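# Screw two screws into the red-taped housing corners

## Task

Take screws from the screw feeder and drive one into the hole at each of the two housing corners marked with red tape, running the motor until it halts on its own (stopped_at_torque=1). After that, do not turn or shift that screw. Leave the two unmarked holes empty; any screw tip left in one of them means failure. A screw that was pushed in rather than turned must be backed fully out and driven again. When the last screw is done, release it, raise the screwdriver well clear above the screw heads, and move away.

## Robot and tools

ROBOT. A single UR3e arm on a base, carrying a powered screwdriver: a hex key inside a thin vacuum sleeve that can hold a screw on the key. The tool point (end_effector_position) is the tip of the hex key when nothing presses it. The key points along the tool point's +z axis and can be pushed back up to 12 mm. A flat block juts out about 9 cm from the last joint's axis toward the tool's -y side and rotates with the tool, so watch its clearance. Cameras: cam_head_left and cam_head_right (896x504) and cam_wrist (616x616 fisheye).

FRAME. Everything is in the scene frame: origin on the table top under the arm base, +z up, +y to the left when facing along +x. Positions in metres, orientation as a quaternion in w, x, y, z order. At long reach the printed position can be somewhat off.

THE ROW. Every command is one row of 10 numbers: x, y, z, qw, qx, qy, qz, spindle, torque_limit, sleeve_vacuum. The first seven are an absolute target pose of the tool point in the scene frame. spindle ranges -1 to 1: +1 spins the key clockwise at 500 rpm (drives in), -1 the opposite; it needs 0.5 s to reach speed and keeps running at the last value, even between calls, and the arm does not follow the screw then, so finish actions with spindle 0. torque_limit ranges -1 to 1, mapping linearly to 0.3 to 1.2 N m. sleeve_vacuum above 0.01 holds a screw; anything else releases it. torque_limit and sleeve_vacuum persist until changed. Repeat the intended quaternion in every row rather than copying a possibly drifted reported one.

TOOLS.
execute_actions: argument actions, a list with zero or one item. Empty list: just report state. {"rows": [...], "steps": n}: up to 15 rows, n at most 15 control steps of 1/30 s (default 15); one row per step, the last row repeats if rows run out. {"steps": n} without rows: a wait of up to 300 steps counted from the previous result. Optional pictures (true/false) toggles camera images. A rejected call sends nothing; it is rejected if a target lies more than 0.6 m from the last reported position along any tool-point axis.
move: target is one row; the tool point follows a straight path to that absolute pose, lasting 0.5 to 10 s (cut off at 10 s). speed in m/s, 0.002 to 0.5, default 0.25; turning rate is limited to twice that in rad/s. Optional stop_force in N, 5 to 24 (not accepted in the first 0.2 s of a scene): the path stops when the wrist sensor sees that much extra push against the direction of travel for two steps, then backs up two steps and holds. Use it with very low speed for approach moves; leave it out when moving off something you are pressing on. It is unreliable on moves that rotate the tool. The result adds a move: line with the ending (done, contact, off_target, moving, held, fault) and the limits that acted (paced = pose clipped; held = some steps blocked, after which motion can be much faster than speed), plus the distance to target.
wait: seconds 0 to 10; the robot gets nothing new.
zoom_image: camera name and region [x0, y0, x1, y1] in pixels, at most 504x504, for a closer look.
read_manual: returns URDF licence texts only.
finished_scene: scene = current scene number; ends and grades it, irreversible.

MOTION. Each control step the commanded pose is clipped to within 100 mm and 16 degrees of the measured pose; commands lag about 0.17 s. A far target may need several actions; check the reported pose and send the rest. Position is favoured over orientation when both cannot be met. The elbow cannot fully straighten.

SCREWING. To engage a screw, place the tool point on its axis 2 mm below the head's top and rotate slowly with spindle between -0.2 and 0.2 (negative engages without driving; positive also drives). While driving, lower the arm 0.7 mm per turn. The motor halts at 95 % of the torque limit when the head seats or the thread jams; stopped_at_torque then reads 1, and positive spindle is ignored until spindle has been 0 or negative for 0.5 s. Loosening does not self-stop; if turns does not decrease, raise torque_limit.

RESULT LINES. State line: tool pose and velocities. Joint positions and joint torques (offset and noisy). Wrist force and Wrist torque along the tool's own axes, pointing from a contact back into the arm; offset up to about 3.5 N, saturating near 30 N; may show no reading at start. screw_detected = 1 when sleeve_vacuum_kpa exceeds 30 (a head seals the sleeve). turns counts key turns since start, clockwise positive. stopped_at_torque as above. HELD marks steps where a clearance check blocked the row; pose unreachable means that check altered the command. Hand target shows where the controller is heading. MOTOR HOT warns from 70 °C; at 85 °C the brakes lock until cool.

AVOID. Joint load limits (N m): pan 50.7, lift 50.7, elbow 26.3, wrists 8.46 each, held weight included; reaching one, or 150 N of outside force anywhere on the arm or tool, triggers a 10 s stop. The arm is stiff: commanding even slightly past a firm contact can fault it, and faster contact hits harder. Do not drop screws, slam, or press very hard, and never knock anything off the table. Loose objects may occasionally be nudged by outside pushes.

Each tool is called after "Emit:" in YAML: its name, and indented under it one key for each argument.

## Session

Emit:
execute_actions:
  actions: []

Scene clock: 0.00 s of 6600.00 s.
end_effector_position=(+0.2912, +0.0272, +0.2990) sleeve_vacuum_kpa=0 screw_detected=0 stopped_at_torque=0 turns=0.00 end_effector_quat_wxyz=(-0.087, +0.750, +0.652, -0.064) end_effector_velocity=(-0.000, -0.000, -0.000) end_effector_angular_velocity=(-0.000, +0.000, -0.001)
Joint positions: [-0.576 -1.583  0.669 -0.656 -1.57  -0.577]
Joint velocities: [-0.001 -0.     0.    -0.    -0.     0.   ]
Joint torques (N m, as the arm reports them, + toward a larger angle): no reading
Wrist force (N, on the end effector, along its own x y z axes, offset not removed): no reading
Wrist torque (N m, same axes, about the end effector's origin, offset not removed): no reading
Hand target: +0.291, +0.027, +0.299; -0.087, +0.750, +0.652, -0.064

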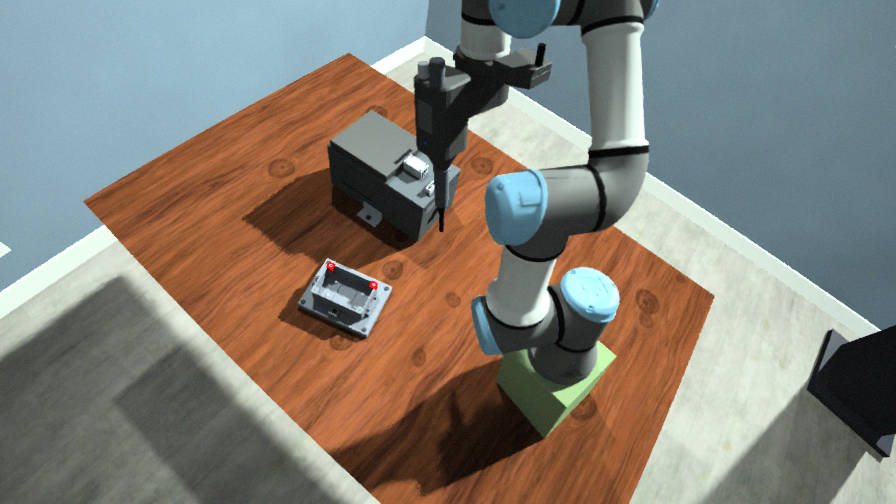

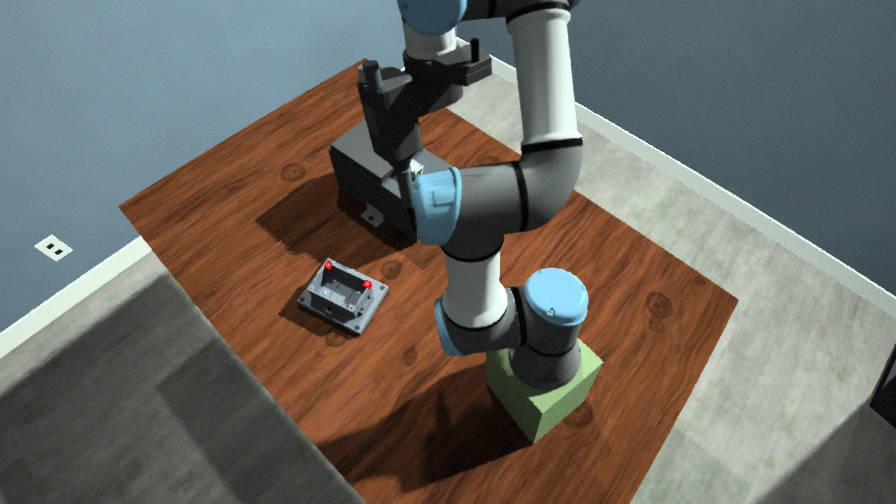

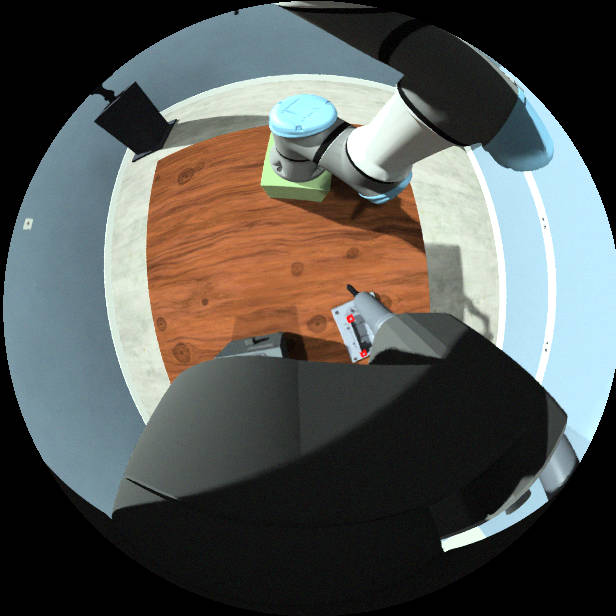

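Emit:
zoom_image:
  camera: "cam_head_left"
  region: [280, 100, 480, 350]

Emit:
zoom_image:
  camera: "cam_wrist"
  region: [200, 250, 420, 400]

Region (280, 100, 480, 350) of cam_head_left's 896x504 image, scaled by 2.016, with more detail than that image has; it fills the left 403 columns of this view, and the rest is white.

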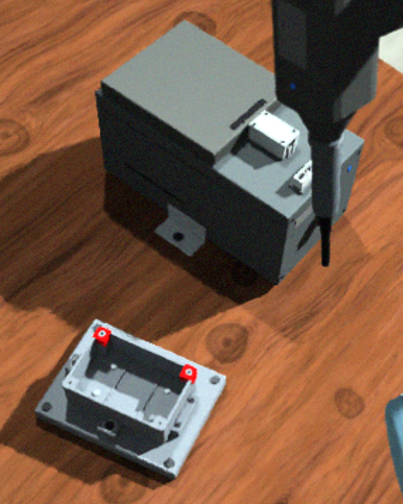

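Region (200, 250, 420, 400) of cam_wrist's 616x616 image, scaled by 2.291, with more detail than that image has; it fills the top 344 rows of this view, and the rest is white.

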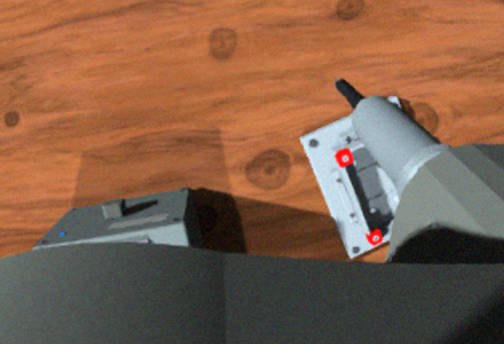

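Emit:
move:
  target: [0.40, 0.09, 0.18, 0, 0.7071, 0.7071, 0, 0, 0, 0]
  speed: 0.2

Scene clock: 18.63 s of 6600.00 s.
end_effector_position=(+0.3997, +0.0897, +0.1800) sleeve_vacuum_kpa=0 screw_detected=0 stopped_at_torque=0 turns=0.00 end_effector_quat_wxyz=(-0.000, +0.707, +0.707, -0.001) end_effector_velocity=(+0.001, +0.001, -0.001) end_effector_angular_velocity=(-0.000, -0.010, -0.001)
Joint positions: [-0.184 -1.603  1.369 -1.551 -1.55  -0.322]
Joint velocities: [-0.    -0.011  0.024 -0.022  0.003  0.001]
Joint torques (N m, as the arm reports them, + toward a larger angle): [  5.65 -17.91 -10.6   -3.16   1.55   1.07]
Wrist force (N, on the end effector, along its own x y z axes, offset not removed): [3.1 -1.8 -0.6]
Wrist torque (N m, same axes, about the end effector's origin, offset not removed): [-0.44 -0.91 0.05]
Hand target: +0.400, +0.090, +0.180; +0.000, +0.707, +0.707, -0.000
Off the commanded pose: 0.000 m, 0 deg.
After step 90, 14.20 s passed at rest.
move: done

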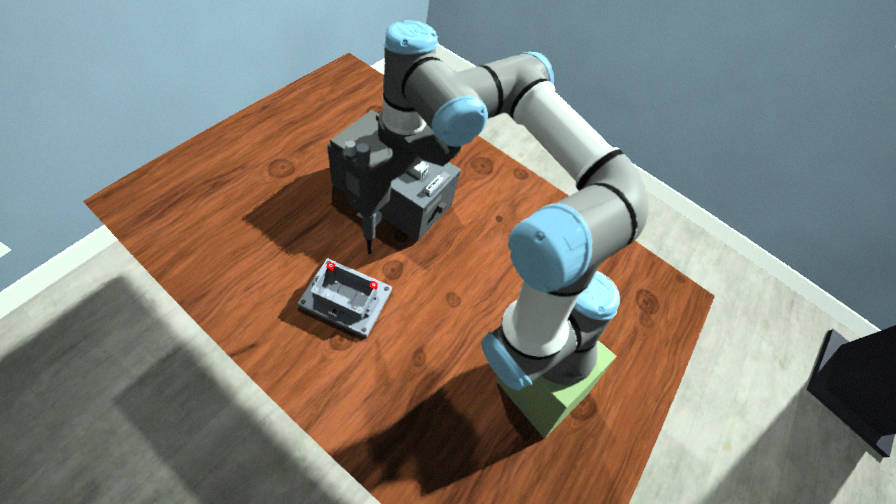

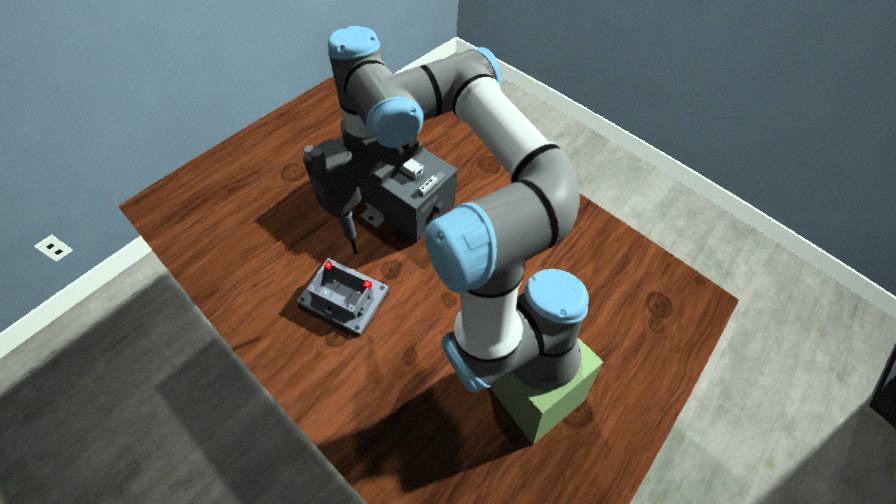

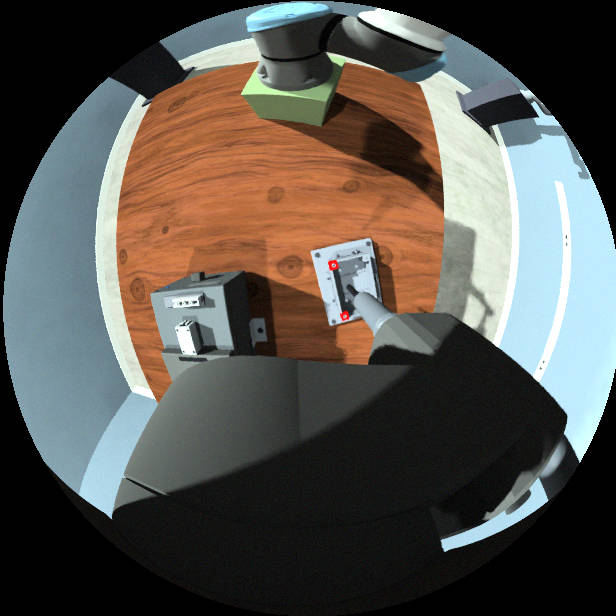

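Emit:
zoom_image:
  camera: "cam_wrist"
  region: [140, 220, 400, 370]

Emit:
zoom_image:
  camera: "cam_head_left"
  region: [390, 150, 470, 220]

Region (140, 220, 400, 370) of cam_wrist's 616x616 image, scaled by 1.938, with more detail than that image has; it fills the top 291 rows of this view, and the rest is white.

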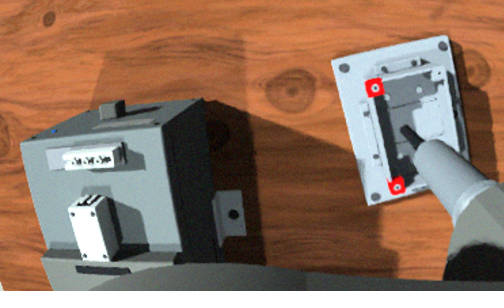

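Region (390, 150, 470, 220) of cam_head_left's 896x504 image, scaled by 6.300, with more detail than that image has; it fills the top 441 rows of this view, and the rest is white.

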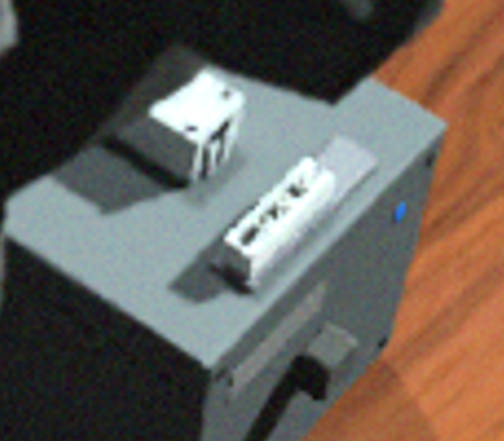

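Emit:
move:
  target: [0.44, -0.16, 0.19, 0, 0.7071, 0.7071, 0, 0, 0, 0]
  speed: 0.25

Scene clock: 33.67 s of 6600.00 s.
end_effector_position=(+0.4400, -0.1596, +0.1900) sleeve_vacuum_kpa=0 screw_detected=0 stopped_at_torque=0 turns=0.00 end_effector_quat_wxyz=(+0.002, +0.707, +0.707, +0.001) end_effector_velocity=(+0.002, -0.002, +0.001) end_effector_angular_velocity=(+0.009, +0.021, +0.002)
Joint positions: [-0.745 -1.062  0.504 -1.188 -1.436 -0.873]
Joint velocities: [ 0.009  0.101 -0.193  0.112 -0.012  0.005]
Joint torques (N m, as the arm reports them, + toward a larger angle): [  2.82 -19.42 -14.17  -0.72  -0.09   1.07]
Wrist force (N, on the end effector, along its own x y z axes, offset not removed): [0.8 0.7 -0.7]
Wrist torque (N m, same axes, about the end effector's origin, offset not removed): [0.28 -0.27 -0.15]
Hand target: +0.440, -0.160, +0.190; +0.001, +0.707, +0.707, +0.000
Off the commanded pose: 0.000 m, 0 deg.
After step 90, 10.33 s passed at rest.
move: done

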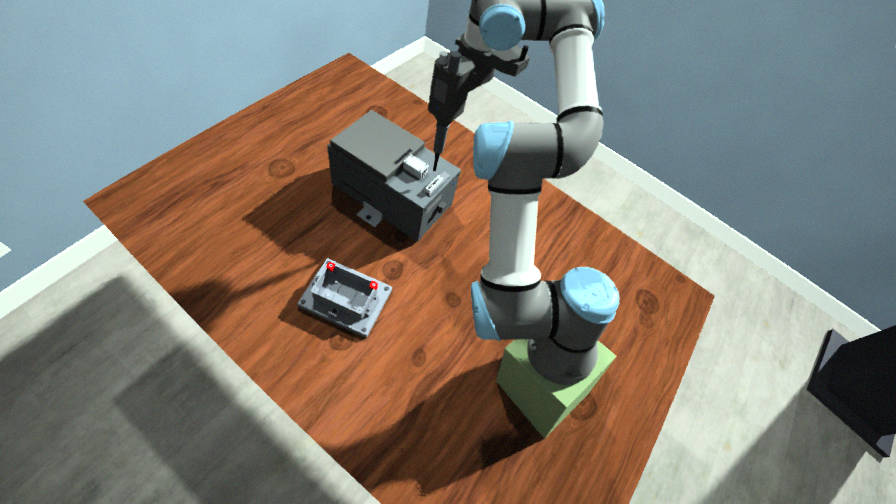

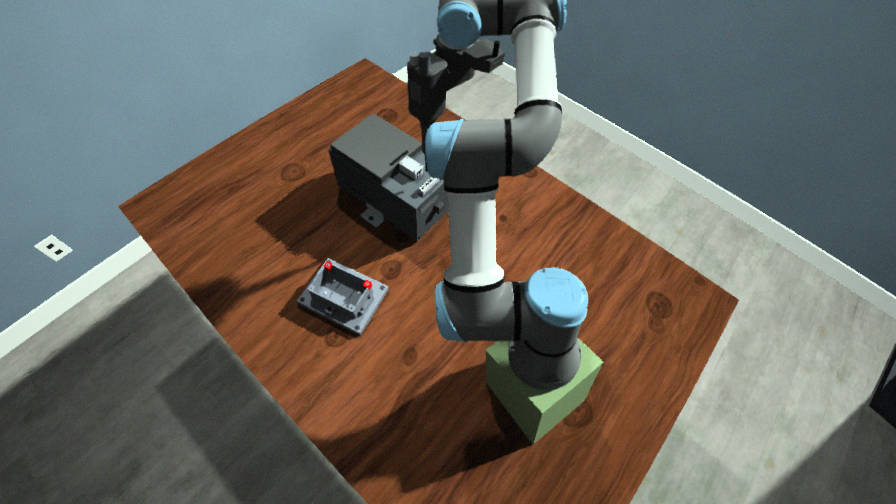

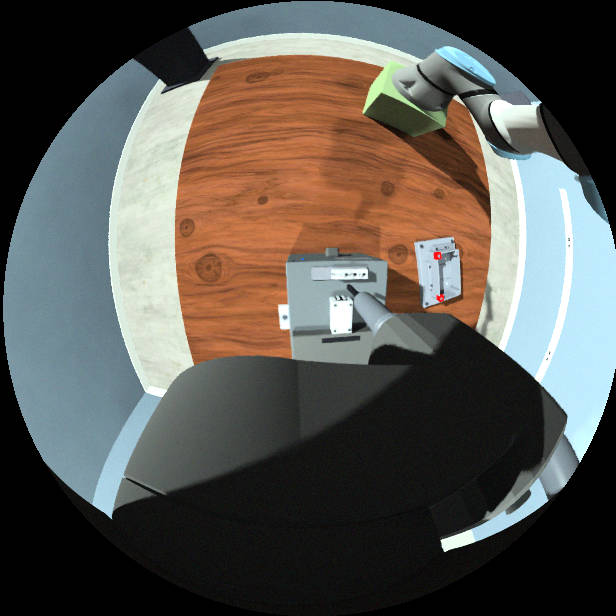

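Emit:
zoom_image:
  camera: "cam_wrist"
  region: [300, 245, 400, 325]

Region (300, 245, 400, 325) of cam_wrist's 616x616 image, scaled by 5.040, with more detail than that image has; it fills the top 403 rows of this view, and the rest is white.

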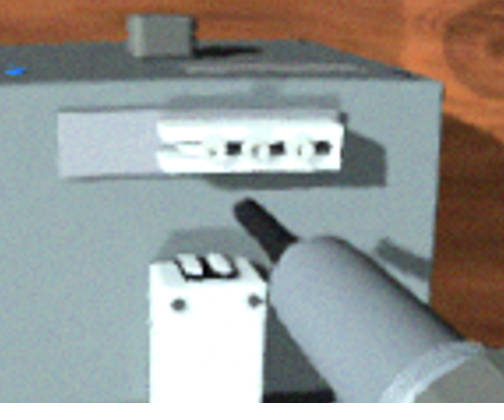

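Emit:
move:
  target: [0.44, -0.14, 0.175, 0, 1, 0, 0, 0, 0, 0]
  speed: 0.4

Emit:
zoom_image:
  camera: "cam_wrist"
  region: [290, 235, 400, 325]

Scene clock: 45.83 s of 6600.00 s.
end_effector_position=(+0.4400, -0.1399, +0.1748) sleeve_vacuum_kpa=0 screw_detected=0 stopped_at_torque=0 turns=0.00 end_effector_quat_wxyz=(-0.000, +1.000, +0.000, +0.000) end_effector_velocity=(+0.000, +0.000, -0.000) end_effector_angular_velocity=(-0.004, +0.000, -0.009)
Joint positions: [-0.724 -1.66   1.433 -1.517 -1.442  0.718]
Joint velocities: [ 0.006 -0.003  0.006 -0.006 -0.004  0.016]
Joint torques (N m, as the arm reports them, + toward a larger angle): [  3.63 -16.88 -11.27  -4.01   0.08   1.15]
Wrist force (N, on the end effector, along its own x y z axes, offset not removed): [1.9 1.1 -2.5]
Wrist torque (N m, same axes, about the end effector's origin, offset not removed): [0.24 -0.75 -0.09]
Hand target: +0.440, -0.140, +0.175; -0.000, +1.000, +0.000, -0.000
Off the commanded pose: 0.000 m, 0 deg.
After step 90, 6.63 s passed at rest.
move: done

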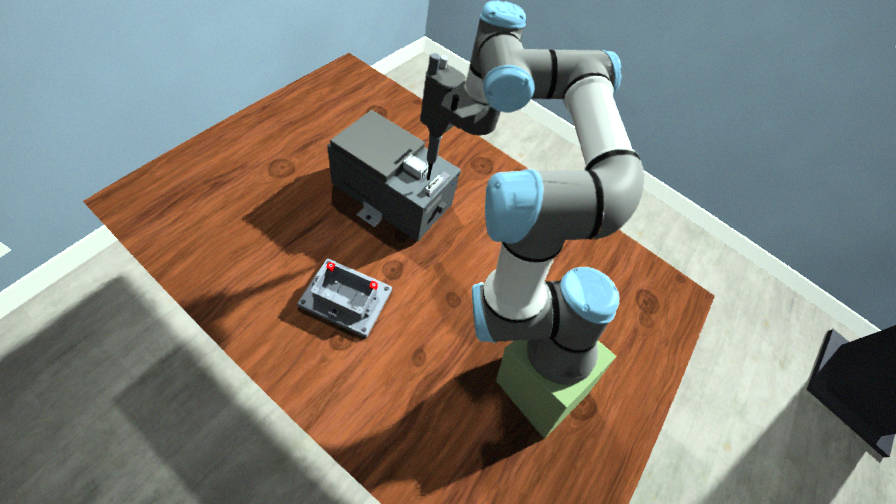

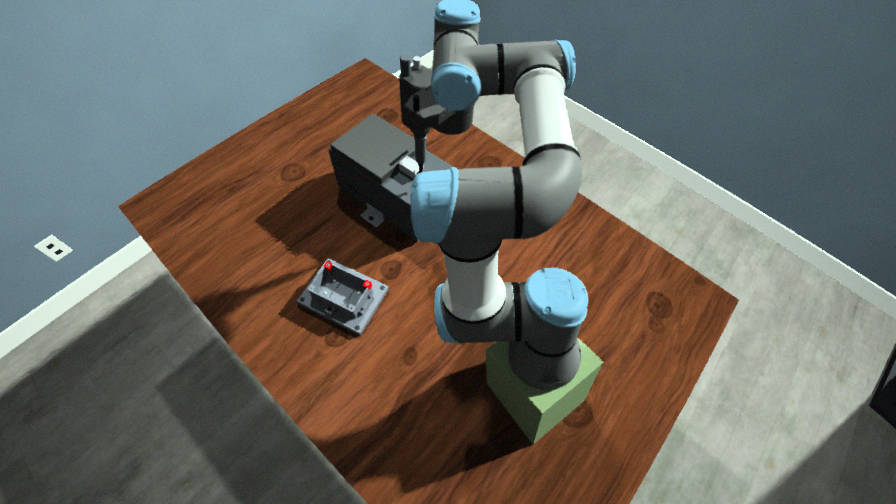

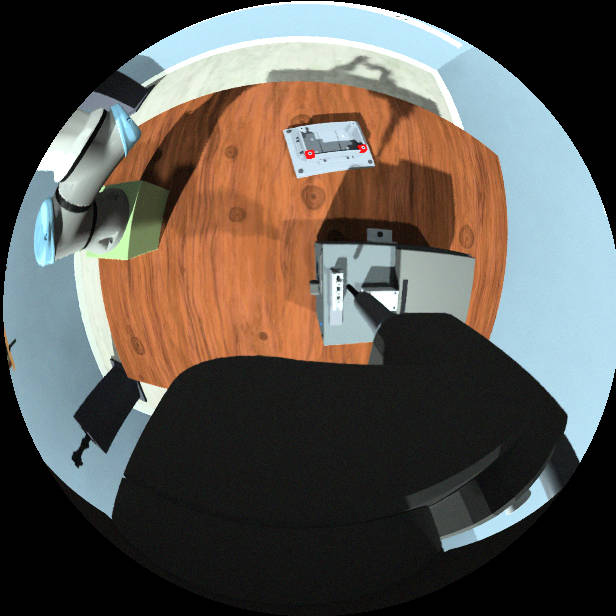

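Region (290, 235, 400, 325) of cam_wrist's 616x616 image, scaled by 4.582, with more detail than that image has; it fills the top 412 rows of this view, and the rest is white.

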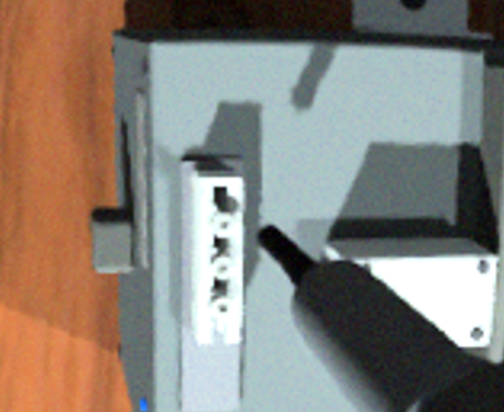

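Emit:
zoom_image:
  camera: "cam_head_left"
  region: [400, 150, 460, 205]

Region (400, 150, 460, 205) of cam_head_left's 896x504 image, scaled by 8.400, with more detail than that image has; it fills the top 462 rows of this view, and the rest is white.

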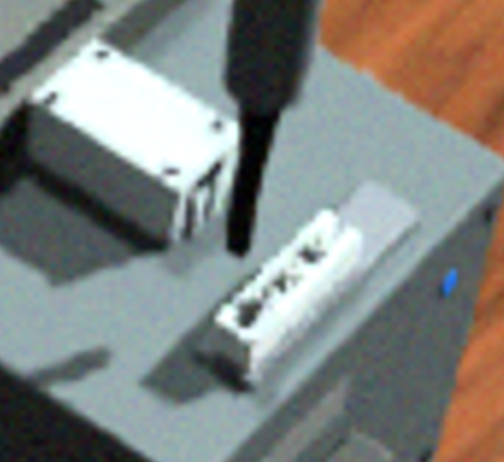

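Emit:
execute_actions:
  actions:
    - {"rows": [[0.44,-0.14,0.179,0,1,0,0,0,0,0],[0.439,-0.14,0.182,0,1,0,0,0,0,0],[0.437,-0.14,0.182,0,1,0,0,0,0,0],[0.434,-0.139,0.182,0,1,0,0,0,0,0],[0.431,-0.139,0.182,0,1,0,0,0,0,0],[0.428,-0.138,0.182,0,1,0,0,0,0,0]], "steps": 15}
  pictures: false

Emit:
execute_actions:
  actions: []

Emit:
zoom_image:
  camera: "cam_wrist"
  region: [320, 260, 380, 310]

Emit:
zoom_image:
  camera: "cam_head_left"
  region: [400, 150, 460, 205]

Scene clock: 67.70 s of 6600.00 s.
end_effector_position=(+0.4284, -0.1380, +0.1819) sleeve_vacuum_kpa=0 screw_detected=0 stopped_at_torque=0 turns=0.00 end_effector_quat_wxyz=(-0.000, +1.000, -0.000, -0.000) end_effector_velocity=(-0.004, +0.001, +0.001) end_effector_angular_velocity=(+0.001, -0.003, +0.001)
Joint positions: [-0.755 -1.712  1.455 -1.483 -1.437  0.687]
Joint velocities: [-0.014 -0.023  0.021  0.003  0.005 -0.015]
Joint torques (N m, as the arm reports them, + toward a larger angle): [ -2.65 -16.58 -11.47  -1.97   1.37  -1.12]
Wrist force (N, on the end effector, along its own x y z axes, offset not removed): [1.0 -2.1 -1.3]
Wrist torque (N m, same axes, about the end effector's origin, offset not removed): [-0.55 -0.45 0.12]
Hand target: +0.428, -0.138, +0.182; -0.000, +1.000, -0.000, -0.000
Off the commanded pose: 0.000 m, 0 deg.
Steps of this call (steps 1 to 90: nothing new was sent; then 18.37 s passed at rest; steps 91 to 105: all 15 steps of this action). Readings (end_effector_position | what the end effector reports):
91: (+0.4400, -0.1399, +0.1748) | sleeve_vacuum_kpa=0 screw_detected=0 stopped_at_torque=0 turns=0.00
92: (+0.4400, -0.1398, +0.1751) | sleeve_vacuum_kpa=0 screw_detected=0 stopped_at_torque=0 turns=0.00
94: (+0.4393, -0.1399, +0.1779) | sleeve_vacuum_kpa=0 screw_detected=0 stopped_at_torque=0 turns=0.00
98: (+0.4331, -0.1390, +0.1810) | sleeve_vacuum_kpa=0 screw_detected=0 stopped_at_torque=0 turns=0.00
105: the state above

Scene clock: 67.70 s of 6600.00 s.
end_effector_position=(+0.4284, -0.1380, +0.1819) sleeve_vacuum_kpa=0 screw_detected=0 stopped_at_torque=0 turns=0.00 end_effector_quat_wxyz=(-0.000, +1.000, -0.000, -0.000) end_effector_velocity=(-0.004, +0.001, +0.001) end_effector_angular_velocity=(+0.001, -0.003, +0.001)
Joint positions: [-0.755 -1.712  1.455 -1.483 -1.437  0.687]
Joint velocities: [-0.014 -0.023  0.021  0.003  0.005 -0.015]
Joint torques (N m, as the arm reports them, + toward a larger angle): [ -2.65 -16.58 -11.47  -1.97   1.37  -1.12]
Wrist force (N, on the end effector, along its own x y z axes, offset not removed): [1.0 -2.1 -1.3]
Wrist torque (N m, same axes, about the end effector's origin, offset not removed): [-0.55 -0.45 0.12]
Hand target: +0.428, -0.138, +0.182; -0.000, +1.000, -0.000, -0.000
Off the commanded pose: 0.000 m, 0 deg.

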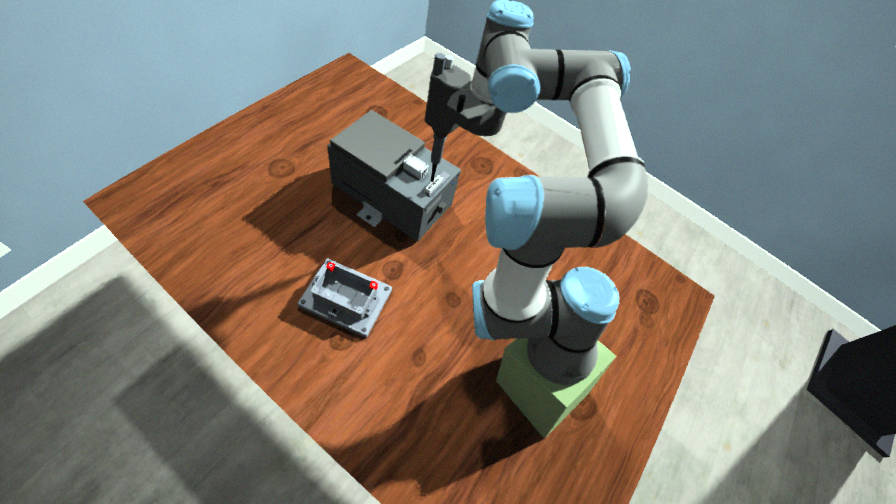

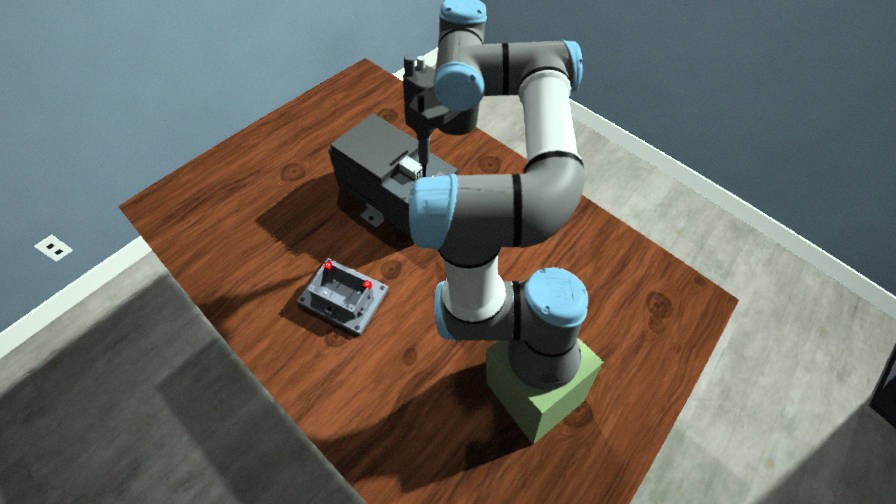

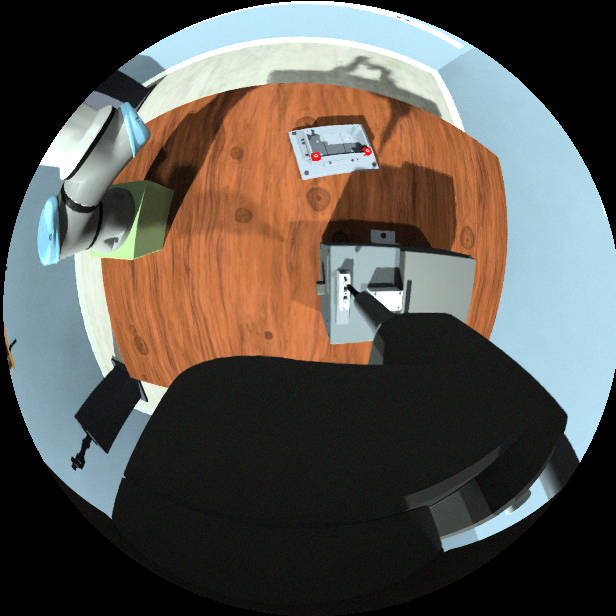

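Region (320, 260, 380, 310) of cam_wrist's 616x616 image, scaled by 8.400, with more detail than that image has.

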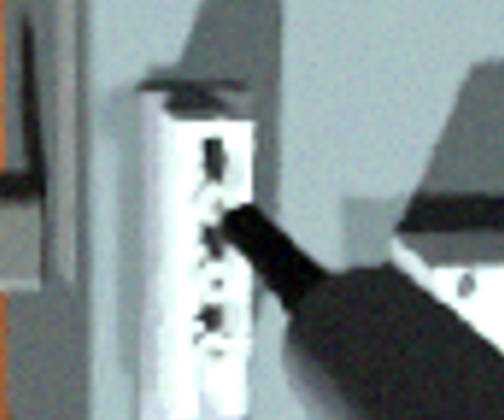

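Region (400, 150, 460, 205) of cam_head_left's 896x504 image, scaled by 8.400, with more detail than that image has; it fills the top 462 rows of this view, and the rest is white.

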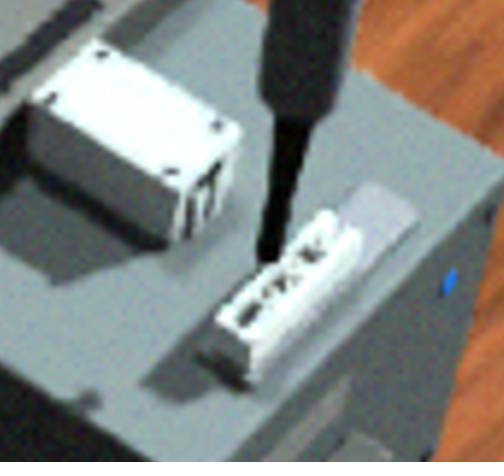

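Emit:
move:
  target: [0.4285, -0.139, 0.174, 0, 1, 0, 0, 0, 0, 0]
  speed: 0.02
  stop_force: 6

Emit:
zoom_image:
  camera: "cam_wrist"
  region: [320, 260, 380, 310]

Emit:
zoom_image:
  camera: "cam_head_left"
  region: [400, 150, 460, 205]

Scene clock: 79.47 s of 6600.00 s.
end_effector_position=(+0.4285, -0.1390, +0.1742) sleeve_vacuum_kpa=0 screw_detected=0 stopped_at_torque=0 turns=0.00 end_effector_quat_wxyz=(-0.000, +1.000, +0.000, -0.000) end_effector_velocity=(-0.000, -0.001, -0.002) end_effector_angular_velocity=(-0.001, -0.000, -0.002)
Joint positions: [-0.754 -1.711  1.49  -1.52  -1.437  0.689]
Joint velocities: [-0.001  0.     0.009 -0.009 -0.     0.001]
Joint torques (N m, as the arm reports them, + toward a larger angle): [  3.76 -11.31 -11.09  -4.05   0.09   1.02]
Wrist force (N, on the end effector, along its own x y z axes, offset not removed): [3.5 0.5 -0.3]
Wrist torque (N m, same axes, about the end effector's origin, offset not removed): [0.22 -1.01 -0.12]
Hand target: +0.428, -0.139, +0.174; -0.000, +1.000, +0.000, -0.000
Off the commanded pose: 0.000 m, 0 deg.
After step 90, 8.03 s passed at rest.
move: done

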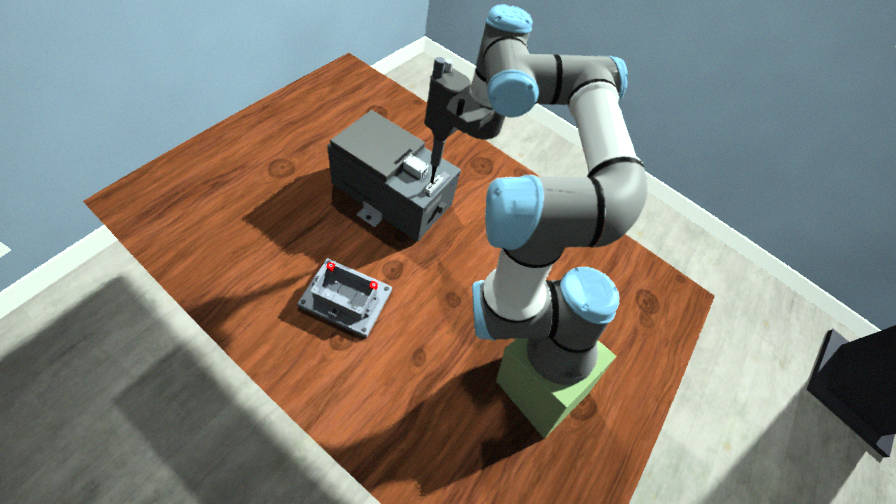

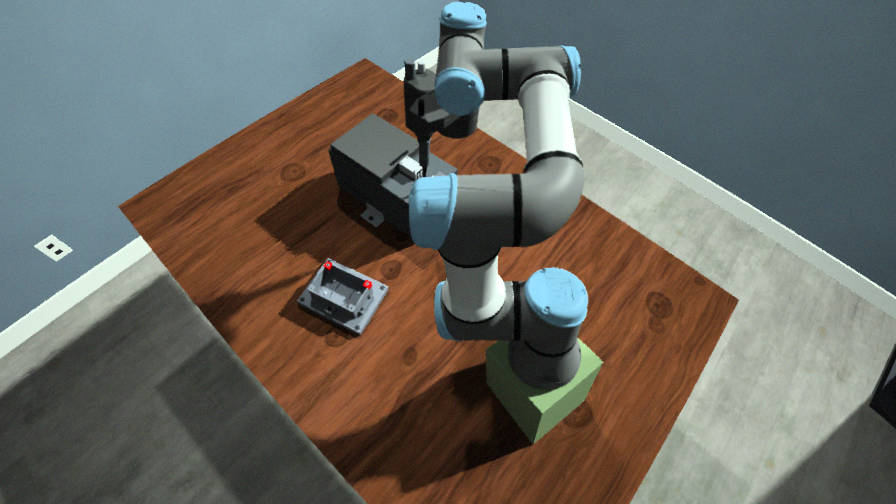

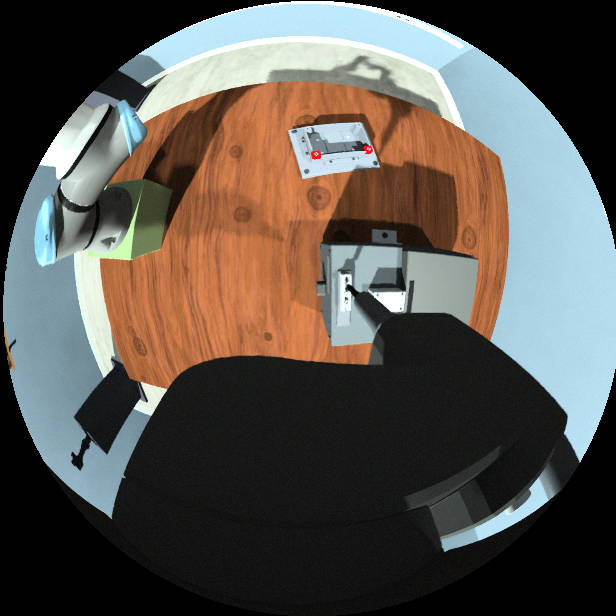

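Region (320, 260, 380, 310) of cam_wrist's 616x616 image, scaled by 8.400, with more detail than that image has.

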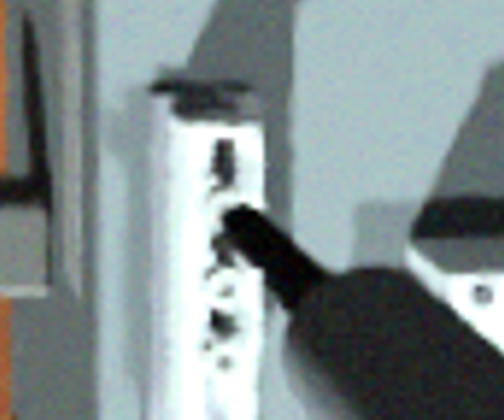

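Region (400, 150, 460, 205) of cam_head_left's 896x504 image, scaled by 8.400, with more detail than that image has; it fills the top 462 rows of this view, and the rest is white.

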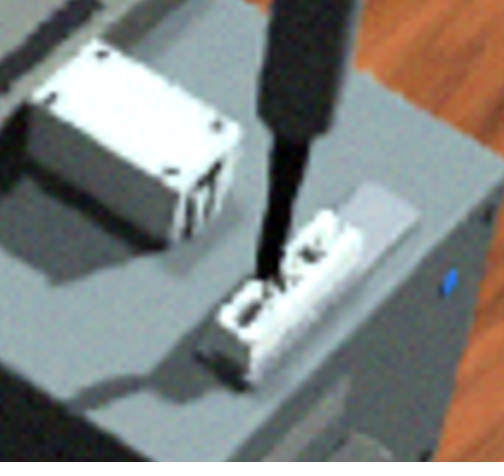

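Emit:
move:
  target: [0.4282, -0.1395, 0.169, 0, 1, 0, 0, 0, 0, 1]
  speed: 0.015
  stop_force: 6

Emit:
zoom_image:
  camera: "cam_wrist"
  region: [330, 270, 370, 305]

Emit:
zoom_image:
  camera: "cam_head_left"
  region: [415, 165, 450, 197]

Scene clock: 92.77 s of 6600.00 s.
end_effector_position=(+0.4282, -0.1395, +0.1691) sleeve_vacuum_kpa=14 screw_detected=0 stopped_at_torque=0 turns=0.00 end_effector_quat_wxyz=(-0.000, +1.000, -0.000, -0.000) end_effector_velocity=(-0.000, -0.001, -0.002) end_effector_angular_velocity=(-0.000, -0.000, -0.001)
Joint positions: [-0.753 -1.71   1.513 -1.544 -1.437  0.689]
Joint velocities: [-0.001 -0.     0.008 -0.008 -0.     0.001]
Joint torques (N m, as the arm reports them, + toward a larger angle): [  3.92 -13.3  -11.26  -4.06   0.12   1.08]
Wrist force (N, on the end effector, along its own x y z axes, offset not removed): [1.6 0.2 -0.3]
Wrist torque (N m, same axes, about the end effector's origin, offset not removed): [0.01 -0.54 -0.07]
Hand target: +0.428, -0.140, +0.169; -0.000, +1.000, +0.000, -0.000
Off the commanded pose: 0.000 m, 0 deg.
After step 90, 9.60 s passed at rest.
move: done

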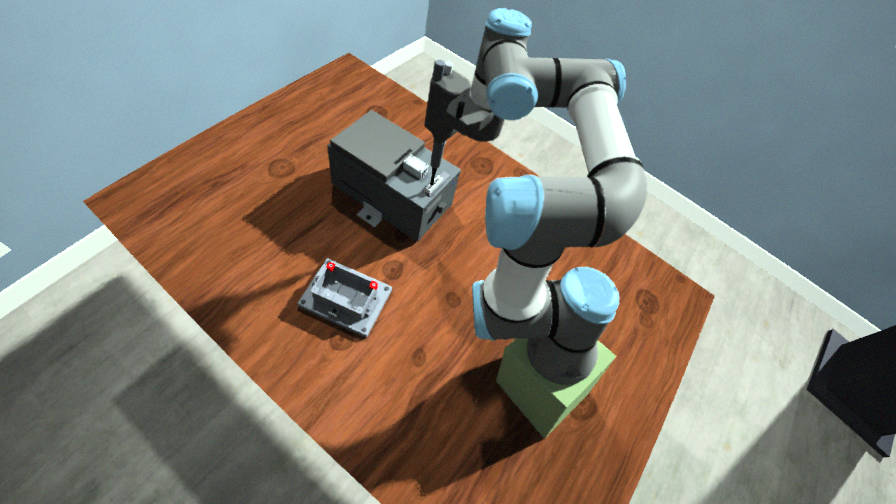

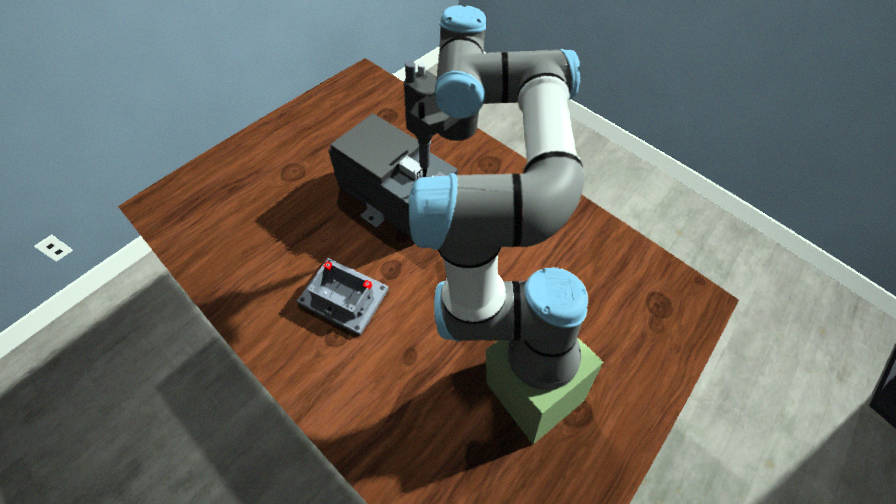

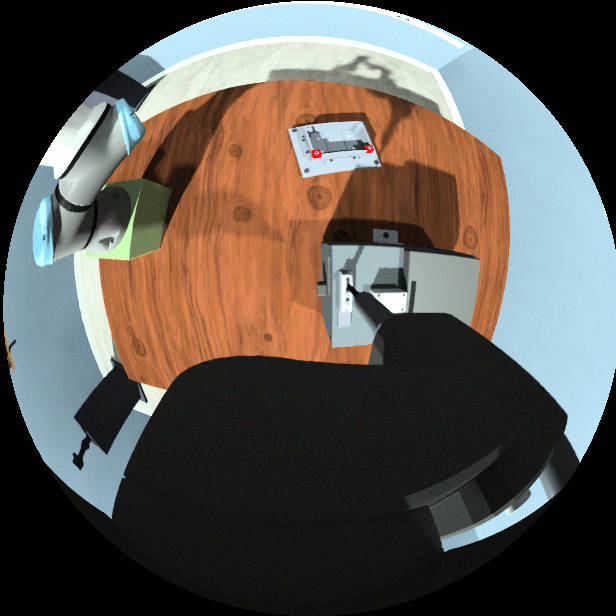

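Region (330, 270, 370, 305) of cam_wrist's 616x616 image, scaled by 12.600, with more detail than that image has; it fills the top 441 rows of this view, and the rest is white.

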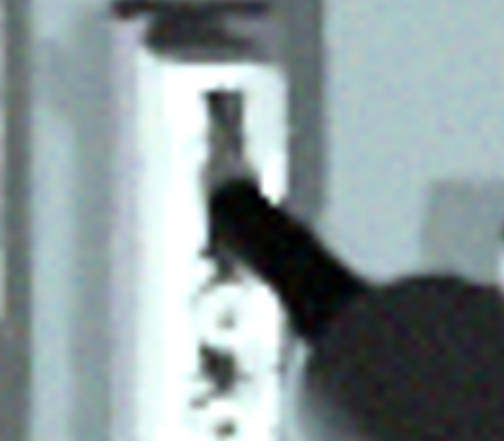

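Region (415, 165, 450, 197) of cam_head_left's 896x504 image, scaled by 14.400, with more detail than that image has; it fills the top 461 rows of this view, and the rest is white.

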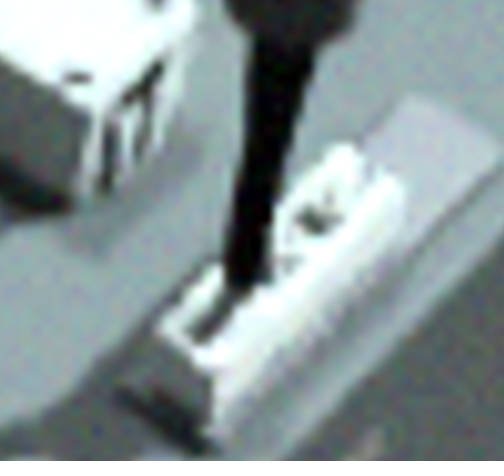

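Emit:
execute_actions:
  actions:
    - {"rows": [[0.4282,-0.140,0.169,0,1,0,0,-0.15,0,1],[0.4282,-0.1404,0.169,0,1,0,0,-0.15,0,1],[0.4282,-0.1404,0.1686,0,1,0,0,-0.15,0,1],[0.4282,-0.1404,0.1682,0,1,0,0,-0.15,0,1],[0.4282,-0.1404,0.1678,0,1,0,0,-0.15,0,1],[0.4282,-0.1404,0.1674,0,1,0,0,-0.15,0,1],[0.4282,-0.1404,0.167,0,1,0,0,-0.15,0,1],[0.4282,-0.1404,0.1666,0,1,0,0,-0.15,0,1],[0.4282,-0.1404,0.1662,0,1,0,0,-0.15,0,1],[0.4282,-0.1404,0.1658,0,1,0,0,-0.15,0,1],[0.4282,-0.1404,0.1654,0,1,0,0,-0.15,0,1],[0.4282,-0.1404,0.165,0,1,0,0,-0.15,0,1],[0.4282,-0.1404,0.165,0,1,0,0,-0.15,0,1],[0.4282,-0.1404,0.165,0,1,0,0,-0.15,0,1],[0.4282,-0.1404,0.165,0,1,0,0,0,0,1]], "steps": 15}
  pictures: false

Emit:
wait:
  seconds: 0.2

Emit:
zoom_image:
  camera: "cam_wrist"
  region: [330, 270, 370, 305]

Scene clock: 101.07 s of 6600.00 s.
end_effector_position=(+0.4283, -0.1405, +0.1657) sleeve_vacuum_kpa=14 screw_detected=0 stopped_at_torque=0 turns=-0.56 end_effector_quat_wxyz=(+0.000, +1.000, -0.000, +0.000) end_effector_velocity=(-0.000, +0.000, -0.007) end_effector_angular_velocity=(+0.001, +0.001, -0.001)
Joint positions: [-0.754 -1.708  1.527 -1.561 -1.437  0.689]
Joint velocities: [ 0.003  0.001  0.029 -0.03  -0.     0.003]
Joint torques (N m, as the arm reports them, + toward a larger angle): [  3.56 -10.01  -8.88  -2.9    0.1    0.98]
Wrist force (N, on the end effector, along its own x y z axes, offset not removed): [3.0 -0.3 -4.8]
Wrist torque (N m, same axes, about the end effector's origin, offset not removed): [-0.62 -0.75 0.04]
Hand target: +0.428, -0.140, +0.165; -0.000, +1.000, +0.000, -0.000
Off the commanded pose: 0.001 m, 0 deg.
Steps of this call (steps 1 to 90: nothing new was sent; then 4.80 s passed at rest; steps 91 to 105: all 15 steps of this action). Readings (end_effector_position | what the end effector reports):
91: (+0.4282, -0.1395, +0.1690) | sleeve_vacuum_kpa=14 screw_detected=0 stopped_at_torque=0 turns=-0.02
92: (+0.4282, -0.1395, +0.1690) | sleeve_vacuum_kpa=14 screw_detected=0 stopped_at_torque=0 turns=-0.06
94: (+0.4282, -0.1397, +0.1689) | sleeve_vacuum_kpa=14 screw_detected=0 stopped_at_torque=0 turns=-0.14
98: (+0.4283, -0.1403, +0.1681) | sleeve_vacuum_kpa=14 screw_detected=0 stopped_at_torque=0 turns=-0.31
105: the state above

Scene clock: 101.27 s of 6600.00 s.
end_effector_position=(+0.4282, -0.1404, +0.1651) sleeve_vacuum_kpa=14 screw_detected=0 stopped_at_torque=0 turns=-0.56 end_effector_quat_wxyz=(+0.000, +1.000, -0.000, +0.000) end_effector_velocity=(-0.000, +0.000, -0.001) end_effector_angular_velocity=(-0.000, +0.001, +0.002)
Joint positions: [-0.753 -1.708  1.53  -1.563 -1.437  0.689]
Joint velocities: [ 0.002  0.     0.003 -0.003 -0.001 -0.   ]
Joint torques (N m, as the arm reports them, + toward a larger angle): [ 4.55 -9.81 -8.87 -2.84  0.11  0.85]
Wrist force (N, on the end effector, along its own x y z axes, offset not removed): [3.4 2.5 -5.0]
Wrist torque (N m, same axes, about the end effector's origin, offset not removed): [0.13 -0.68 -0.10]
Hand target: +0.428, -0.140, +0.165; -0.000, +1.000, +0.000, -0.000
Off the commanded pose: 0.000 m, 0 deg.
Steps of this call (steps 1 to 6: nothing new was sent). Readings (end_effector_position | what the end effector reports):
1: (+0.4283, -0.1405, +0.1655) | sleeve_vacuum_kpa=14 screw_detected=0 stopped_at_torque=0 turns=-0.56
2: (+0.4283, -0.1405, +0.1653) | sleeve_vacuum_kpa=14 screw_detected=0 stopped_at_torque=0 turns=-0.56
4: (+0.4282, -0.1404, +0.1652) | sleeve_vacuum_kpa=14 screw_detected=0 stopped_at_torque=0 turns=-0.56
6: the state above

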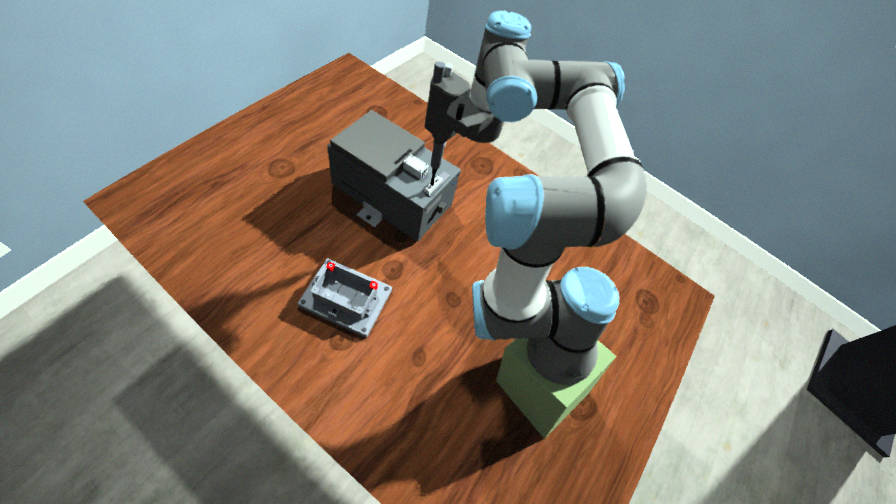

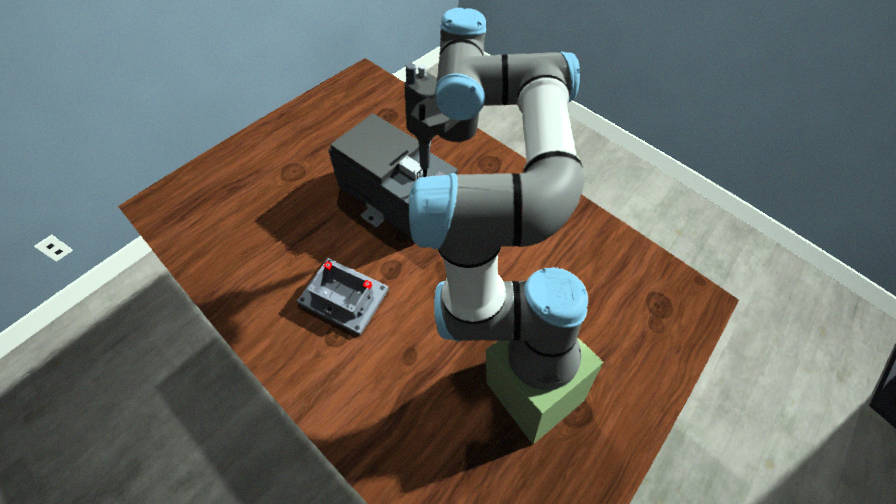

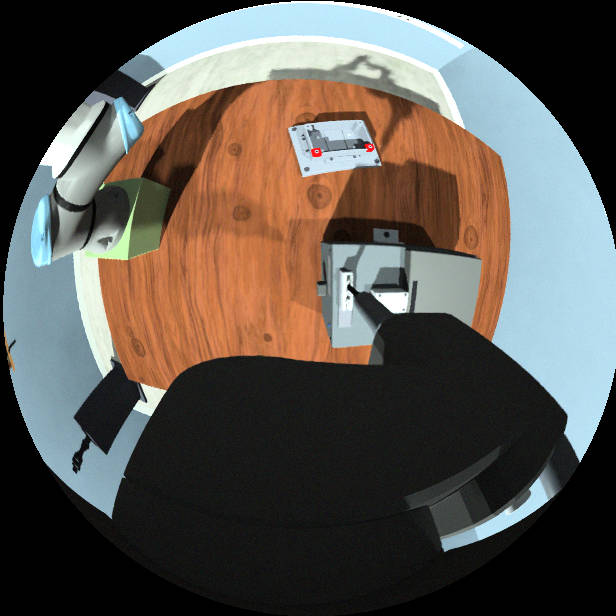

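Region (330, 270, 370, 305) of cam_wrist's 616x616 image, scaled by 12.600, with more detail than that image has; it fills the top 441 rows of this view, and the rest is white.

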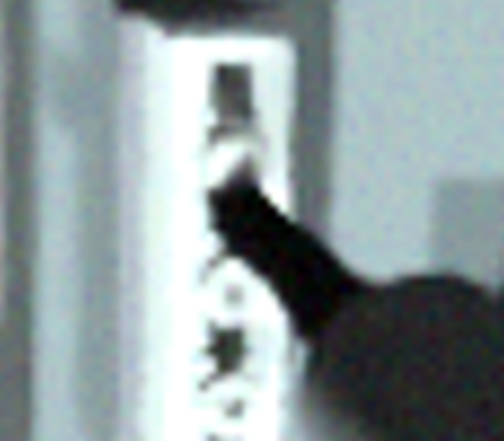

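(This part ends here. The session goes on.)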